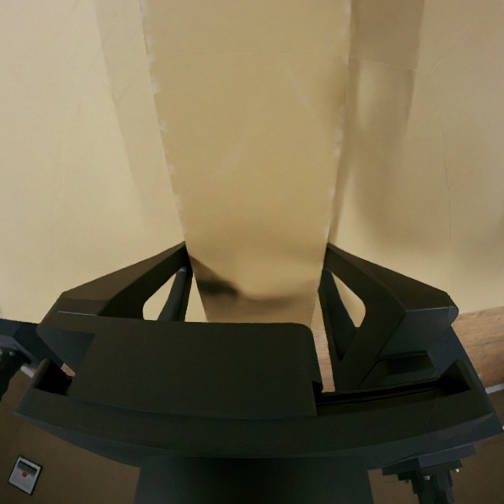

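>>> execute_actions:
  actions:
    - {"arm2":{"joints":{"joint2_rad":1.2,"joint4_rad":-1.4}},"arm5":{"joints":{"joint5_rad":-0.15,"joint4_rad":-0.86,"joint6_rad":0.55}}}
  cameras: []

>>> execute_actions:
  actions:
    - {"arm5":{"joints":{"joint1_rad":0.64,"joint6_rad":0.39,"joint2_rad":2.36}}}
  cameras: []

Scene clock: 46.53 s.
Motor temperatures (°C, as the motors report them): arm1=[26 29 32 29 27 29] | arm2=[28 28 32 30 31 26] | arm3=[29 30 35 27 29 29] | arm4=[28 26 31 28 29 27] | arm5=[30 32 35 28 30 29] | arm6=[27 30 30 28 28 28]
arm1.joint_positions: joint1_rad=-0.480 joint2_rad=+0.545 joint3_rad=+1.389 joint4_rad=-1.317 joint5_rad=+0.058 joint6_rad=+0.142 gripper_m=+0.094
arm1.joint_status: not commanded
arm1.hand: x=-1.3067 y=+0.4960 z=+1.5039 quat_wxyz=(-0.305, -0.748, -0.407, +0.426) (m; scene frame)
arm2.joint_positions: joint1_rad=+0.805 joint2_rad=+1.207 joint3_rad=+1.925 joint4_rad=-1.387 joint5_rad=+0.148 joint6_rad=+0.654 gripper_m=+0.090
arm2.joint_status: all done
arm2.hand: x=-0.0485 y=+0.3217 z=+1.4230 quat_wxyz=(-0.423, -0.660, -0.609, +0.120) (m; scene frame)
arm3.joint_positions: joint1_rad=-0.797 joint2_rad=+1.411 joint3_rad=+1.385 joint4_rad=-1.308 joint5_rad=-0.003 joint6_rad=-0.791 gripper_m=+0.094
arm3.joint_status: not commanded
arm3.hand: x=+1.0935 y=+0.2893 z=+1.2181 quat_wxyz=(-0.001, -0.702, -0.703, +0.114) (m; scene frame)
arm4.joint_positions: joint1_rad=+0.401 joint2_rad=+0.492 joint3_rad=+1.360 joint4_rad=-1.289 joint5_rad=-0.072 joint6_rad=-0.491 gripper_m=+0.095
arm4.joint_status: not commanded
arm4.hand: x=+1.4879 y=-0.5145 z=+1.4003 quat_wxyz=(-0.343, +0.820, -0.170, -0.425) (m; scene frame)
arm5.joint_positions: joint1_rad=+0.716 joint2_rad=+2.254 joint3_rad=+1.680 joint4_rad=-0.967 joint5_rad=-0.099 joint6_rad=+0.589 gripper_m=+0.068
arm5.joint_status: joint4_rad time_out (moved +0.003 of +0.110); joint5_rad time_out (moved -0.031 of -0.082); joint6_rad time_out (moved -0.033 of -0.072)
arm5.on_its_own: joint4_rad reads -0.967 and still pushes toward -0.860 since a time_out; joint5_rad reads -0.099 and still pushes toward -0.150 since a time_out; joint6_rad reads +0.589 and still pushes toward +0.550 since a time_out
arm5.hand: x=+0.1205 y=-0.1176 z=+0.8475 quat_wxyz=(+0.040, +0.700, -0.713, -0.021) (m; scene frame)
arm6.joint_positions: joint1_rad=-0.004 joint2_rad=+1.204 joint3_rad=+2.159 joint4_rad=-1.543 joint5_rad=-0.029 joint6_rad=-0.672 gripper_m=+0.085
arm6.joint_status: not commanded
arm6.hand: x=-0.8120 y=-0.2960 z=+1.3936 quat_wxyz=(-0.420, +0.799, -0.365, -0.229) (m; scene frame)
pictures: none
No camera images: the call's "cameras" was empty. Leave "cameras" out to get every camera's image.

not run: a stop came earlier in this reply.

>>> execute_actions:
  actions:
    - {"arm5":{"joints":{"joint1_rad":0.64,"joint6_rad":0.39,"joint2_rad":2.36}}}
  cameras: []

>>> execute_actions:
  actions:
    - {"arm5":{"joints":{"joint1_rad":0.5,"joint6_rad":0.24,"joint2_rad":2.37,"joint4_rad":-0.9}}}
  cameras: []

Scene clock: 48.87 s.
Motor temperatures (°C, as the motors report them): arm1=[26 29 32 29 27 29] | arm2=[27 28 32 30 31 26] | arm3=[29 30 35 27 29 29] | arm4=[28 26 31 28 29 27] | arm5=[30 32 35 28 30 29] | arm6=[27 30 30 28 28 28]
arm1.joint_positions: joint1_rad=-0.480 joint2_rad=+0.545 joint3_rad=+1.389 joint4_rad=-1.317 joint5_rad=+0.058 joint6_rad=+0.142 gripper_m=+0.094
arm1.joint_status: not commanded
arm1.hand: x=-1.3067 y=+0.4960 z=+1.5039 quat_wxyz=(-0.305, -0.748, -0.407, +0.426) (m; scene frame)
arm2.joint_positions: joint1_rad=+0.805 joint2_rad=+1.207 joint3_rad=+1.925 joint4_rad=-1.387 joint5_rad=+0.148 joint6_rad=+0.654 gripper_m=+0.090
arm2.joint_status: not commanded
arm2.hand: x=-0.0485 y=+0.3217 z=+1.4230 quat_wxyz=(-0.423, -0.660, -0.609, +0.120) (m; scene frame)
arm3.joint_positions: joint1_rad=-0.797 joint2_rad=+1.411 joint3_rad=+1.385 joint4_rad=-1.308 joint5_rad=-0.003 joint6_rad=-0.791 gripper_m=+0.094
arm3.joint_status: not commanded
arm3.hand: x=+1.0935 y=+0.2893 z=+1.2181 quat_wxyz=(-0.001, -0.702, -0.703, +0.114) (m; scene frame)
arm4.joint_positions: joint1_rad=+0.401 joint2_rad=+0.492 joint3_rad=+1.360 joint4_rad=-1.289 joint5_rad=-0.072 joint6_rad=-0.491 gripper_m=+0.095
arm4.joint_status: not commanded
arm4.hand: x=+1.4879 y=-0.5145 z=+1.4003 quat_wxyz=(-0.343, +0.820, -0.170, -0.425) (m; scene frame)
arm5.joint_positions: joint1_rad=+0.540 joint2_rad=+2.241 joint3_rad=+1.627 joint4_rad=-1.016 joint5_rad=-0.114 joint6_rad=+0.407 gripper_m=+0.068
arm5.joint_status: joint1_rad time_out (moved -0.176 of -0.076); the others done
arm5.on_its_own: joint1_rad reads +0.540 and still pushes toward +0.640 since a time_out; joint4_rad reads -1.016 and still pushes toward -0.860 since a time_out; joint5_rad reads -0.114 and still pushes toward -0.150 since a time_out
arm5.hand: x=+0.2297 y=-0.0951 z=+0.8407 quat_wxyz=(+0.059, +0.699, -0.712, +0.009) (m; scene frame)
arm6.joint_positions: joint1_rad=-0.004 joint2_rad=+1.204 joint3_rad=+2.159 joint4_rad=-1.543 joint5_rad=-0.029 joint6_rad=-0.672 gripper_m=+0.085
arm6.joint_status: not commanded
arm6.hand: x=-0.8120 y=-0.2960 z=+1.3936 quat_wxyz=(-0.420, +0.799, -0.365, -0.229) (m; scene frame)
pictures: none
No camera images: the call's "cameras" was empty. Leave "cameras" out to get every camera's image.

not run: a stop came earlier in this reply.

>>> execute_actions:
  actions:
    - {"arm5":{"joints":{"joint1_rad":0.5,"joint6_rad":0.24}}}
  cameras: []

Scene clock: 50.97 s.
Motor temperatures (°C, as the motors report them): arm1=[26 29 32 29 27 29] | arm2=[27 28 32 29 31 26] | arm3=[29 30 35 27 29 29] | arm4=[28 26 31 28 29 27] | arm5=[30 32 36 28 30 29] | arm6=[27 29 30 28 28 28]
arm1.joint_positions: joint1_rad=-0.480 joint2_rad=+0.545 joint3_rad=+1.389 joint4_rad=-1.317 joint5_rad=+0.058 joint6_rad=+0.142 gripper_m=+0.094
arm1.joint_status: not commanded
arm1.hand: x=-1.3067 y=+0.4960 z=+1.5039 quat_wxyz=(-0.305, -0.748, -0.407, +0.426) (m; scene frame)
arm2.joint_positions: joint1_rad=+0.805 joint2_rad=+1.207 joint3_rad=+1.925 joint4_rad=-1.387 joint5_rad=+0.148 joint6_rad=+0.654 gripper_m=+0.090
arm2.joint_status: not commanded
arm2.hand: x=-0.0485 y=+0.3217 z=+1.4230 quat_wxyz=(-0.423, -0.660, -0.609, +0.120) (m; scene frame)
arm3.joint_positions: joint1_rad=-0.797 joint2_rad=+1.411 joint3_rad=+1.385 joint4_rad=-1.308 joint5_rad=-0.003 joint6_rad=-0.791 gripper_m=+0.094
arm3.joint_status: not commanded
arm3.hand: x=+1.0935 y=+0.2893 z=+1.2181 quat_wxyz=(-0.001, -0.702, -0.703, +0.114) (m; scene frame)
arm4.joint_positions: joint1_rad=+0.401 joint2_rad=+0.492 joint3_rad=+1.360 joint4_rad=-1.289 joint5_rad=-0.072 joint6_rad=-0.491 gripper_m=+0.095
arm4.joint_status: not commanded
arm4.hand: x=+1.4879 y=-0.5145 z=+1.4003 quat_wxyz=(-0.343, +0.820, -0.170, -0.425) (m; scene frame)
arm5.joint_positions: joint1_rad=+0.377 joint2_rad=+2.248 joint3_rad=+1.625 joint4_rad=-1.003 joint5_rad=-0.096 joint6_rad=+0.257 gripper_m=+0.068
arm5.joint_status: joint1_rad time_out (moved -0.163 of -0.040); the others done
arm5.on_its_own: joint1_rad reads +0.377 and still pushes toward +0.500 since a time_out; joint4_rad reads -1.003 and still pushes toward -0.860 since a time_out; joint5_rad reads -0.096 and still pushes toward -0.150 since a time_out
arm5.hand: x=+0.3255 y=-0.0605 z=+0.8363 quat_wxyz=(+0.050, +0.695, -0.717, +0.002) (m; scene frame)
arm6.joint_positions: joint1_rad=-0.004 joint2_rad=+1.204 joint3_rad=+2.159 joint4_rad=-1.543 joint5_rad=-0.029 joint6_rad=-0.672 gripper_m=+0.085
arm6.joint_status: not commanded
arm6.hand: x=-0.8120 y=-0.2960 z=+1.3936 quat_wxyz=(-0.420, +0.799, -0.365, -0.229) (m; scene frame)
pictures: none
No camera images: the call's "cameras" was empty. Leave "cameras" out to get every camera's image.

>>> execute_actions:
  actions:
    - {"arm5":{"joints":{"joint1_rad":0.34,"joint6_rad":0.07,"joint4_rad":-0.95}}}
  cameras: []

Scene clock: 53.30 s.
Motor temperatures (°C, as the motors report them): arm1=[26 29 32 29 27 29] | arm2=[27 28 32 29 30 26] | arm3=[29 30 35 27 29 29] | arm4=[28 26 31 28 29 27] | arm5=[30 32 36 29 31 29] | arm6=[27 29 30 28 28 28]
arm1.joint_positions: joint1_rad=-0.480 joint2_rad=+0.545 joint3_rad=+1.389 joint4_rad=-1.317 joint5_rad=+0.058 joint6_rad=+0.142 gripper_m=+0.094
arm1.joint_status: not commanded
arm1.hand: x=-1.3067 y=+0.4960 z=+1.5039 quat_wxyz=(-0.305, -0.748, -0.407, +0.426) (m; scene frame)
arm2.joint_positions: joint1_rad=+0.805 joint2_rad=+1.207 joint3_rad=+1.925 joint4_rad=-1.387 joint5_rad=+0.148 joint6_rad=+0.654 gripper_m=+0.090
arm2.joint_status: not commanded
arm2.hand: x=-0.0485 y=+0.3217 z=+1.4230 quat_wxyz=(-0.423, -0.660, -0.609, +0.120) (m; scene frame)
arm3.joint_positions: joint1_rad=-0.797 joint2_rad=+1.411 joint3_rad=+1.385 joint4_rad=-1.308 joint5_rad=-0.003 joint6_rad=-0.791 gripper_m=+0.094
arm3.joint_status: not commanded
arm3.hand: x=+1.0935 y=+0.2893 z=+1.2181 quat_wxyz=(-0.001, -0.702, -0.703, +0.114) (m; scene frame)
arm4.joint_positions: joint1_rad=+0.401 joint2_rad=+0.492 joint3_rad=+1.360 joint4_rad=-1.289 joint5_rad=-0.072 joint6_rad=-0.491 gripper_m=+0.095
arm4.joint_status: not commanded
arm4.hand: x=+1.4879 y=-0.5145 z=+1.4003 quat_wxyz=(-0.343, +0.820, -0.170, -0.425) (m; scene frame)
arm5.joint_positions: joint1_rad=+0.166 joint2_rad=+2.272 joint3_rad=+1.645 joint4_rad=-1.032 joint5_rad=-0.078 joint6_rad=+0.041 gripper_m=+0.068
arm5.joint_status: joint1_rad time_out (moved -0.211 of -0.037); joint4_rad time_out (moved -0.029 of +0.053); the others done
arm5.on_its_own: joint1_rad reads +0.166 and still pushes toward +0.340 since a time_out; joint4_rad reads -1.032 and still pushes toward -0.950 since a time_out; joint5_rad reads -0.078 and still pushes toward -0.150 since a time_out
arm5.hand: x=+0.4558 y=-0.0439 z=+0.8306 quat_wxyz=(+0.053, +0.697, -0.715, +0.008) (m; scene frame)
arm6.joint_positions: joint1_rad=-0.004 joint2_rad=+1.204 joint3_rad=+2.159 joint4_rad=-1.543 joint5_rad=-0.029 joint6_rad=-0.672 gripper_m=+0.085
arm6.joint_status: not commanded
arm6.hand: x=-0.8120 y=-0.2960 z=+1.3936 quat_wxyz=(-0.420, +0.799, -0.365, -0.229) (m; scene frame)
pictures: none
No camera images: the call's "cameras" was empty. Leave "cameras" out to get every camera's image.

>>> execute_actions:
  actions:
    - {"arm5":{"joints":{"joint1_rad":0.18,"joint6_rad":-0.1,"joint2_rad":2.39,"joint3_rad":1.72,"joint4_rad":-1.0}}}
  cameras: []

>>> execute_actions:
  actions:
    - {"arm5":{"joints":{"joint1_rad":0.02,"joint6_rad":-0.26,"joint2_rad":2.42,"joint3_rad":1.75,"joint4_rad":-1.06}}}
  cameras: []

Scene clock: 55.60 s.
Motor temperatures (°C, as the motors report them): arm1=[26 29 32 29 27 29] | arm2=[27 28 32 29 30 26] | arm3=[29 30 35 27 29 29] | arm4=[28 26 31 28 29 27] | arm5=[30 32 36 28 33 29] | arm6=[27 29 30 28 28 28]
arm1.joint_positions: joint1_rad=-0.480 joint2_rad=+0.545 joint3_rad=+1.389 joint4_rad=-1.317 joint5_rad=+0.058 joint6_rad=+0.142 gripper_m=+0.094
arm1.joint_status: not commanded
arm1.hand: x=-1.3067 y=+0.4960 z=+1.5039 quat_wxyz=(-0.305, -0.748, -0.407, +0.426) (m; scene frame)
arm2.joint_positions: joint1_rad=+0.805 joint2_rad=+1.207 joint3_rad=+1.925 joint4_rad=-1.387 joint5_rad=+0.148 joint6_rad=+0.654 gripper_m=+0.090
arm2.joint_status: not commanded
arm2.hand: x=-0.0485 y=+0.3217 z=+1.4230 quat_wxyz=(-0.423, -0.660, -0.609, +0.120) (m; scene frame)
arm3.joint_positions: joint1_rad=-0.797 joint2_rad=+1.411 joint3_rad=+1.385 joint4_rad=-1.308 joint5_rad=-0.003 joint6_rad=-0.791 gripper_m=+0.094
arm3.joint_status: not commanded
arm3.hand: x=+1.0935 y=+0.2893 z=+1.2181 quat_wxyz=(-0.001, -0.702, -0.703, +0.114) (m; scene frame)
arm4.joint_positions: joint1_rad=+0.401 joint2_rad=+0.492 joint3_rad=+1.360 joint4_rad=-1.289 joint5_rad=-0.072 joint6_rad=-0.491 gripper_m=+0.095
arm4.joint_status: not commanded
arm4.hand: x=+1.4879 y=-0.5145 z=+1.4003 quat_wxyz=(-0.343, +0.820, -0.170, -0.425) (m; scene frame)
arm5.joint_positions: joint1_rad=+0.015 joint2_rad=+2.303 joint3_rad=+1.685 joint4_rad=-1.058 joint5_rad=-0.063 joint6_rad=-0.113 gripper_m=+0.068
arm5.joint_status: joint1_rad time_out (moved -0.151 of +0.014); joint4_rad time_out (moved -0.026 of +0.032); the others done
arm5.on_its_own: joint1_rad reads +0.015 and still pushes toward +0.180 since a time_out; joint4_rad reads -1.058 and still pushes toward -1.000 since a time_out; joint5_rad reads -0.063 and still pushes toward -0.150 since a time_out
arm5.hand: x=+0.5503 y=-0.0426 z=+0.8253 quat_wxyz=(+0.056, +0.698, -0.714, +0.011) (m; scene frame)
arm6.joint_positions: joint1_rad=-0.004 joint2_rad=+1.204 joint3_rad=+2.159 joint4_rad=-1.543 joint5_rad=-0.029 joint6_rad=-0.672 gripper_m=+0.085
arm6.joint_status: not commanded
arm6.hand: x=-0.8120 y=-0.2960 z=+1.3936 quat_wxyz=(-0.420, +0.799, -0.365, -0.229) (m; scene frame)
pictures: none
No camera images: the call's "cameras" was empty. Leave "cameras" out to get every camera's image.

not run: a stop came earlier in this reply.

>>> execute_actions:
  actions:
    - {"arm5":{"joints":{"joint1_rad":0.02,"joint6_rad":-0.26,"joint2_rad":2.43,"joint3_rad":1.78,"joint4_rad":-1.04}}}
  cameras: []

Scene clock: 57.80 s.
Motor temperatures (°C, as the motors report them): arm1=[26 29 32 29 27 29] | arm2=[27 28 33 29 30 26] | arm3=[29 30 35 27 29 29] | arm4=[28 26 31 28 29 27] | arm5=[30 32 36 28 34 29] | arm6=[27 29 30 28 28 28]
arm1.joint_positions: joint1_rad=-0.480 joint2_rad=+0.545 joint3_rad=+1.389 joint4_rad=-1.317 joint5_rad=+0.058 joint6_rad=+0.142 gripper_m=+0.094
arm1.joint_status: not commanded
arm1.hand: x=-1.3067 y=+0.4960 z=+1.5039 quat_wxyz=(-0.305, -0.748, -0.407, +0.426) (m; scene frame)
arm2.joint_positions: joint1_rad=+0.805 joint2_rad=+1.207 joint3_rad=+1.925 joint4_rad=-1.387 joint5_rad=+0.148 joint6_rad=+0.654 gripper_m=+0.090
arm2.joint_status: not commanded
arm2.hand: x=-0.0485 y=+0.3217 z=+1.4230 quat_wxyz=(-0.423, -0.660, -0.609, +0.120) (m; scene frame)
arm3.joint_positions: joint1_rad=-0.797 joint2_rad=+1.411 joint3_rad=+1.385 joint4_rad=-1.308 joint5_rad=-0.003 joint6_rad=-0.791 gripper_m=+0.094
arm3.joint_status: not commanded
arm3.hand: x=+1.0935 y=+0.2893 z=+1.2181 quat_wxyz=(-0.001, -0.702, -0.703, +0.114) (m; scene frame)
arm4.joint_positions: joint1_rad=+0.401 joint2_rad=+0.492 joint3_rad=+1.360 joint4_rad=-1.289 joint5_rad=-0.072 joint6_rad=-0.491 gripper_m=+0.095
arm4.joint_status: not commanded
arm4.hand: x=+1.4879 y=-0.5145 z=+1.4003 quat_wxyz=(-0.343, +0.820, -0.170, -0.425) (m; scene frame)
arm5.joint_positions: joint1_rad=-0.157 joint2_rad=+2.358 joint3_rad=+1.777 joint4_rad=-1.043 joint5_rad=-0.057 joint6_rad=-0.270 gripper_m=+0.068
arm5.joint_status: joint1_rad time_out (moved -0.172 of +0.005); the others done
arm5.on_its_own: joint1_rad reads -0.157 and still pushes toward +0.020 since a time_out; joint5_rad reads -0.057 and still pushes toward -0.150 since a time_out
arm5.hand: x=+0.6643 y=-0.0322 z=+0.8202 quat_wxyz=(+0.032, +0.694, -0.719, -0.009) (m; scene frame)
arm6.joint_positions: joint1_rad=-0.004 joint2_rad=+1.204 joint3_rad=+2.159 joint4_rad=-1.543 joint5_rad=-0.029 joint6_rad=-0.672 gripper_m=+0.085
arm6.joint_status: not commanded
arm6.hand: x=-0.8120 y=-0.2960 z=+1.3936 quat_wxyz=(-0.420, +0.799, -0.365, -0.229) (m; scene frame)
pictures: none
No camera images: the call's "cameras" was empty. Leave "cameras" out to get every camera's image.

>>> execute_actions:
  actions:
    - {"arm5":{"joints":{"joint1_rad":-0.13,"joint6_rad":-0.42,"joint2_rad":2.48,"joint3_rad":1.83,"joint4_rad":-1.13}}}
  cameras: []

Scene clock: 59.90 s.
Motor temperatures (°C, as the motors report them): arm1=[26 29 32 29 27 29] | arm2=[27 28 33 29 30 26] | arm3=[29 30 36 27 29 29] | arm4=[28 26 31 28 29 27] | arm5=[30 32 36 28 35 29] | arm6=[27 29 30 28 28 28]
arm1.joint_positions: joint1_rad=-0.480 joint2_rad=+0.545 joint3_rad=+1.389 joint4_rad=-1.317 joint5_rad=+0.058 joint6_rad=+0.142 gripper_m=+0.094
arm1.joint_status: not commanded
arm1.hand: x=-1.3067 y=+0.4960 z=+1.5039 quat_wxyz=(-0.305, -0.748, -0.407, +0.426) (m; scene frame)
arm2.joint_positions: joint1_rad=+0.805 joint2_rad=+1.207 joint3_rad=+1.925 joint4_rad=-1.387 joint5_rad=+0.148 joint6_rad=+0.654 gripper_m=+0.090
arm2.joint_status: not commanded
arm2.hand: x=-0.0485 y=+0.3217 z=+1.4230 quat_wxyz=(-0.423, -0.660, -0.609, +0.120) (m; scene frame)
arm3.joint_positions: joint1_rad=-0.797 joint2_rad=+1.411 joint3_rad=+1.385 joint4_rad=-1.308 joint5_rad=-0.003 joint6_rad=-0.791 gripper_m=+0.094
arm3.joint_status: not commanded
arm3.hand: x=+1.0935 y=+0.2893 z=+1.2181 quat_wxyz=(-0.001, -0.702, -0.703, +0.114) (m; scene frame)
arm4.joint_positions: joint1_rad=+0.401 joint2_rad=+0.492 joint3_rad=+1.360 joint4_rad=-1.289 joint5_rad=-0.072 joint6_rad=-0.491 gripper_m=+0.095
arm4.joint_status: not commanded
arm4.hand: x=+1.4879 y=-0.5145 z=+1.4003 quat_wxyz=(-0.343, +0.820, -0.170, -0.425) (m; scene frame)
arm5.joint_positions: joint1_rad=-0.259 joint2_rad=+2.409 joint3_rad=+1.869 joint4_rad=-1.083 joint5_rad=-0.073 joint6_rad=-0.415 gripper_m=+0.068
arm5.joint_status: joint1_rad time_out (moved -0.102 of +0.027); the others done
arm5.on_its_own: joint1_rad reads -0.259 and still pushes toward -0.130 since a time_out; joint5_rad reads -0.073 and still pushes toward -0.150 since a time_out
arm5.hand: x=+0.7315 y=-0.0357 z=+0.8174 quat_wxyz=(+0.033, +0.709, -0.705, -0.021) (m; scene frame)
arm6.joint_positions: joint1_rad=-0.004 joint2_rad=+1.204 joint3_rad=+2.159 joint4_rad=-1.543 joint5_rad=-0.029 joint6_rad=-0.672 gripper_m=+0.085
arm6.joint_status: not commanded
arm6.hand: x=-0.8120 y=-0.2960 z=+1.3936 quat_wxyz=(-0.420, +0.799, -0.365, -0.229) (m; scene frame)
pictures: none
No camera images: the call's "cameras" was empty. Leave "cameras" out to get every camera's image.

>>> execute_actions:
  actions:
    - {"arm5":{"joints":{"joint1_rad":-0.29,"joint6_rad":-0.54,"joint2_rad":2.53,"joint3_rad":1.88,"joint4_rad":-1.21}}}
  cameras: []

Scene clock: 62.07 s.
Motor temperatures (°C, as the motors report them): arm1=[26 29 32 29 27 29] | arm2=[27 28 33 29 30 26] | arm3=[29 30 36 27 29 29] | arm4=[28 26 31 28 29 27] | arm5=[30 32 35 28 35 29] | arm6=[27 29 30 28 28 28]
arm1.joint_positions: joint1_rad=-0.480 joint2_rad=+0.545 joint3_rad=+1.389 joint4_rad=-1.317 joint5_rad=+0.058 joint6_rad=+0.142 gripper_m=+0.094
arm1.joint_status: not commanded
arm1.hand: x=-1.3067 y=+0.4960 z=+1.5039 quat_wxyz=(-0.305, -0.748, -0.407, +0.426) (m; scene frame)
arm2.joint_positions: joint1_rad=+0.805 joint2_rad=+1.207 joint3_rad=+1.925 joint4_rad=-1.387 joint5_rad=+0.148 joint6_rad=+0.654 gripper_m=+0.090
arm2.joint_status: not commanded
arm2.hand: x=-0.0485 y=+0.3217 z=+1.4230 quat_wxyz=(-0.423, -0.660, -0.609, +0.120) (m; scene frame)
arm3.joint_positions: joint1_rad=-0.797 joint2_rad=+1.411 joint3_rad=+1.385 joint4_rad=-1.308 joint5_rad=-0.003 joint6_rad=-0.791 gripper_m=+0.094
arm3.joint_status: not commanded
arm3.hand: x=+1.0935 y=+0.2893 z=+1.2181 quat_wxyz=(-0.001, -0.702, -0.703, +0.114) (m; scene frame)
arm4.joint_positions: joint1_rad=+0.401 joint2_rad=+0.492 joint3_rad=+1.360 joint4_rad=-1.289 joint5_rad=-0.072 joint6_rad=-0.491 gripper_m=+0.095
arm4.joint_status: not commanded
arm4.hand: x=+1.4879 y=-0.5145 z=+1.4003 quat_wxyz=(-0.343, +0.820, -0.170, -0.425) (m; scene frame)
arm5.joint_positions: joint1_rad=-0.396 joint2_rad=+2.464 joint3_rad=+1.962 joint4_rad=-1.107 joint5_rad=-0.091 joint6_rad=-0.557 gripper_m=+0.068
arm5.joint_status: joint1_rad time_out (moved -0.137 of -0.031); joint4_rad time_out (moved -0.023 of -0.127); the others done
arm5.on_its_own: joint1_rad reads -0.396 and still pushes toward -0.290 since a time_out; joint4_rad reads -1.107 and still pushes toward -1.210 since a time_out; joint5_rad reads -0.091 and still pushes toward -0.150 since a time_out
arm5.hand: x=+0.8215 y=-0.0552 z=+0.8137 quat_wxyz=(+0.024, +0.711, -0.702, -0.036) (m; scene frame)
arm6.joint_positions: joint1_rad=-0.004 joint2_rad=+1.204 joint3_rad=+2.159 joint4_rad=-1.543 joint5_rad=-0.029 joint6_rad=-0.672 gripper_m=+0.085
arm6.joint_status: not commanded
arm6.hand: x=-0.8120 y=-0.2960 z=+1.3936 quat_wxyz=(-0.420, +0.799, -0.365, -0.229) (m; scene frame)
pictures: none
No camera images: the call's "cameras" was empty. Leave "cameras" out to get every camera's image.

>>> execute_actions:
  actions:
    - {"arm5":{"joints":{"joint1_rad":-0.47,"joint6_rad":-0.69,"joint2_rad":2.56,"joint4_rad":-1.25}}}
  cameras: ["arm5_cam_wrist","cam_high"]

Scene clock: 64.27 s.
Motor temperatures (°C, as the motors report them): arm1=[26 29 32 29 27 29] | arm2=[27 28 33 29 30 26] | arm3=[29 30 36 27 29 29] | arm4=[28 26 31 28 29 27] | arm5=[30 32 35 28 35 29] | arm6=[27 29 30 28 28 28]
arm1.joint_positions: joint1_rad=-0.480 joint2_rad=+0.545 joint3_rad=+1.389 joint4_rad=-1.317 joint5_rad=+0.058 joint6_rad=+0.142 gripper_m=+0.094
arm1.joint_status: not commanded
arm1.hand: x=-1.3067 y=+0.4960 z=+1.5039 quat_wxyz=(-0.305, -0.748, -0.407, +0.426) (m; scene frame)
arm2.joint_positions: joint1_rad=+0.805 joint2_rad=+1.207 joint3_rad=+1.925 joint4_rad=-1.387 joint5_rad=+0.148 joint6_rad=+0.654 gripper_m=+0.090
arm2.joint_status: not commanded
arm2.hand: x=-0.0485 y=+0.3217 z=+1.4230 quat_wxyz=(-0.423, -0.660, -0.609, +0.120) (m; scene frame)
arm3.joint_positions: joint1_rad=-0.797 joint2_rad=+1.411 joint3_rad=+1.385 joint4_rad=-1.308 joint5_rad=-0.003 joint6_rad=-0.791 gripper_m=+0.094
arm3.joint_status: not commanded
arm3.hand: x=+1.0935 y=+0.2893 z=+1.2181 quat_wxyz=(-0.001, -0.702, -0.703, +0.114) (m; scene frame)
arm4.joint_positions: joint1_rad=+0.401 joint2_rad=+0.492 joint3_rad=+1.360 joint4_rad=-1.289 joint5_rad=-0.072 joint6_rad=-0.491 gripper_m=+0.095
arm4.joint_status: not commanded
arm4.hand: x=+1.4879 y=-0.5145 z=+1.4003 quat_wxyz=(-0.343, +0.820, -0.170, -0.425) (m; scene frame)
arm5.joint_positions: joint1_rad=-0.551 joint2_rad=+2.482 joint3_rad=+1.981 joint4_rad=-1.126 joint5_rad=-0.105 joint6_rad=-0.712 gripper_m=+0.068
arm5.joint_status: joint1_rad time_out (moved -0.155 of -0.074); joint4_rad time_out (moved -0.020 of -0.143); the others done
arm5.on_its_own: joint1_rad reads -0.551 and still pushes toward -0.470 since a time_out; joint4_rad reads -1.126 and still pushes toward -1.250 since a time_out; joint5_rad reads -0.105 and still pushes toward -0.150 since a time_out
arm5.hand: x=+0.9065 y=-0.1147 z=+0.8090 quat_wxyz=(+0.027, +0.710, -0.702, -0.047) (m; scene frame)
arm6.joint_positions: joint1_rad=-0.004 joint2_rad=+1.204 joint3_rad=+2.159 joint4_rad=-1.543 joint5_rad=-0.029 joint6_rad=-0.672 gripper_m=+0.085
arm6.joint_status: not commanded
arm6.hand: x=-0.8120 y=-0.2960 z=+1.3936 quat_wxyz=(-0.420, +0.799, -0.365, -0.229) (m; scene frame)
pictures: arm5_cam_wrist, cam_high
camera_calibration (this result's frames):
arm5_cam_wrist: T_world_to_cam=[[0.994215, 0.00882145, -0.107045, -0.816318], [0.0670016, -0.829875, 0.553912, -0.598154], [-0.0839473, -0.55788, -0.825665, 0.807193], [0, 0, 0, 1]] pos_world=[0.919435, -0.0388743, 0.910414]
Images, in order (width x height): arm5_cam_wrist 504x504, cam_high 672x504.

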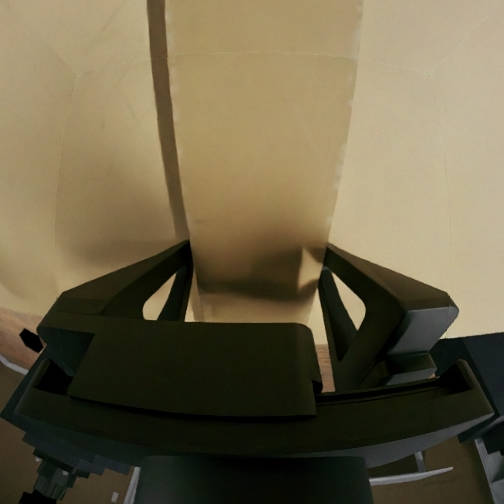

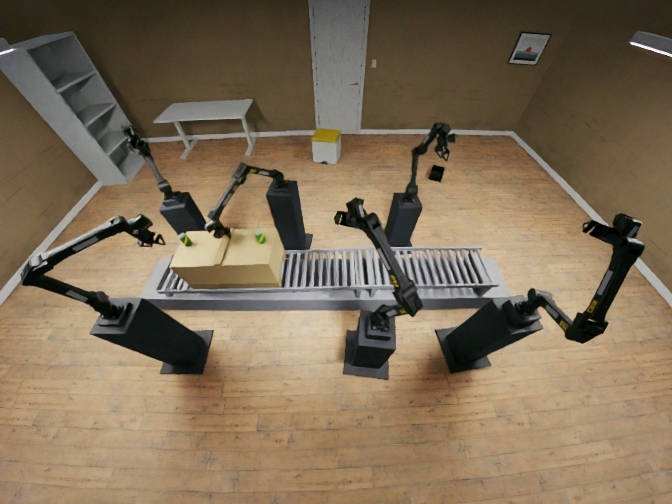

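>>> execute_actions:
  actions:
    - {"arm3":{"joints":{"gripper_m":0,"joint1_rad":-0.754,"joint6_rad":-0.75,"joint2_rad":2.3,"joint3_rad":1.69,"joint4_rad":-0.7}}}
  cameras: ["arm3_cam_wrist","cam_high"]

Scene clock: 66.37 s.
Motor temperatures (°C, as the motors report them): arm1=[26 29 33 29 27 29] | arm2=[27 28 33 29 29 26] | arm3=[29 30 36 27 29 29] | arm4=[28 26 31 28 29 27] | arm5=[30 33 34 28 35 29] | arm6=[27 29 30 28 28 28]
arm1.joint_positions: joint1_rad=-0.480 joint2_rad=+0.545 joint3_rad=+1.389 joint4_rad=-1.317 joint5_rad=+0.058 joint6_rad=+0.142 gripper_m=+0.094
arm1.joint_status: not commanded
arm1.hand: x=-1.3067 y=+0.4960 z=+1.5039 quat_wxyz=(-0.305, -0.748, -0.407, +0.426) (m; scene frame)
arm2.joint_positions: joint1_rad=+0.805 joint2_rad=+1.207 joint3_rad=+1.925 joint4_rad=-1.387 joint5_rad=+0.148 joint6_rad=+0.654 gripper_m=+0.090
arm2.joint_status: not commanded
arm2.hand: x=-0.0485 y=+0.3217 z=+1.4230 quat_wxyz=(-0.423, -0.660, -0.609, +0.120) (m; scene frame)
arm3.joint_positions: joint1_rad=-0.755 joint2_rad=+2.317 joint3_rad=+1.662 joint4_rad=-0.710 joint5_rad=-0.003 joint6_rad=-0.759 gripper_m=+0.000
arm3.joint_status: all done
arm3.hand: x=+0.9643 y=+0.1211 z=+0.8392 quat_wxyz=(-0.005, -0.700, -0.707, +0.099) (m; scene frame)
arm4.joint_positions: joint1_rad=+0.401 joint2_rad=+0.492 joint3_rad=+1.360 joint4_rad=-1.289 joint5_rad=-0.072 joint6_rad=-0.491 gripper_m=+0.095
arm4.joint_status: not commanded
arm4.hand: x=+1.4879 y=-0.5145 z=+1.4003 quat_wxyz=(-0.343, +0.820, -0.170, -0.425) (m; scene frame)
arm5.joint_positions: joint1_rad=-0.551 joint2_rad=+2.482 joint3_rad=+1.981 joint4_rad=-1.126 joint5_rad=-0.105 joint6_rad=-0.712 gripper_m=+0.068
arm5.joint_status: not commanded
arm5.on_its_own: joint1_rad reads -0.551 and still pushes toward -0.470 since a time_out; joint4_rad reads -1.126 and still pushes toward -1.250 since a time_out; joint5_rad reads -0.105 and still pushes toward -0.150 since a time_out
arm5.hand: x=+0.9065 y=-0.1147 z=+0.8090 quat_wxyz=(+0.027, +0.710, -0.702, -0.047) (m; scene frame)
arm6.joint_positions: joint1_rad=-0.004 joint2_rad=+1.204 joint3_rad=+2.159 joint4_rad=-1.543 joint5_rad=-0.029 joint6_rad=-0.672 gripper_m=+0.085
arm6.joint_status: not commanded
arm6.hand: x=-0.8120 y=-0.2960 z=+1.3936 quat_wxyz=(-0.420, +0.799, -0.365, -0.229) (m; scene frame)
pictures: arm3_cam_wrist, cam_high
camera_calibration (this result's frames):
arm3_cam_wrist: T_world_to_cam=[[-0.992693, -0.00766739, 0.120425, 0.862515], [0.0490996, 0.885963, 0.461149, -0.53579], [-0.110228, 0.463692, -0.879113, 0.909587], [0, 0, 0, 1]] pos_world=[0.982781, 0.0595353, 0.942841]
Images, in order (width x height): arm3_cam_wrist 504x504, cam_high 672x504.

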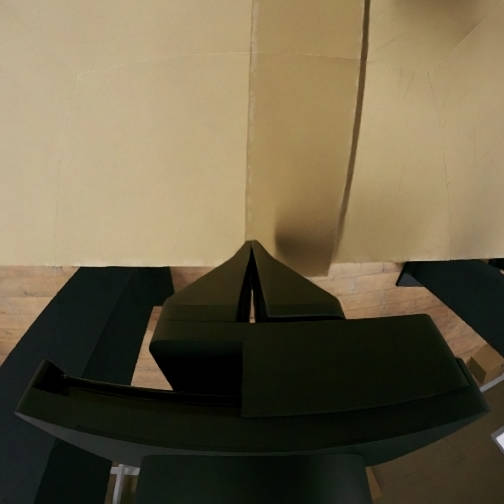

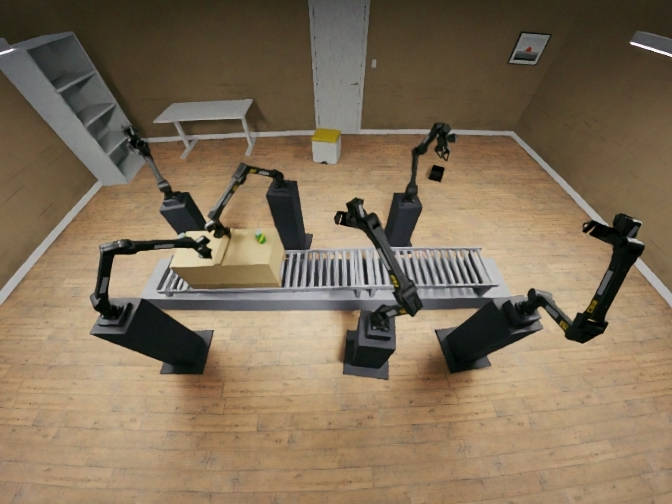

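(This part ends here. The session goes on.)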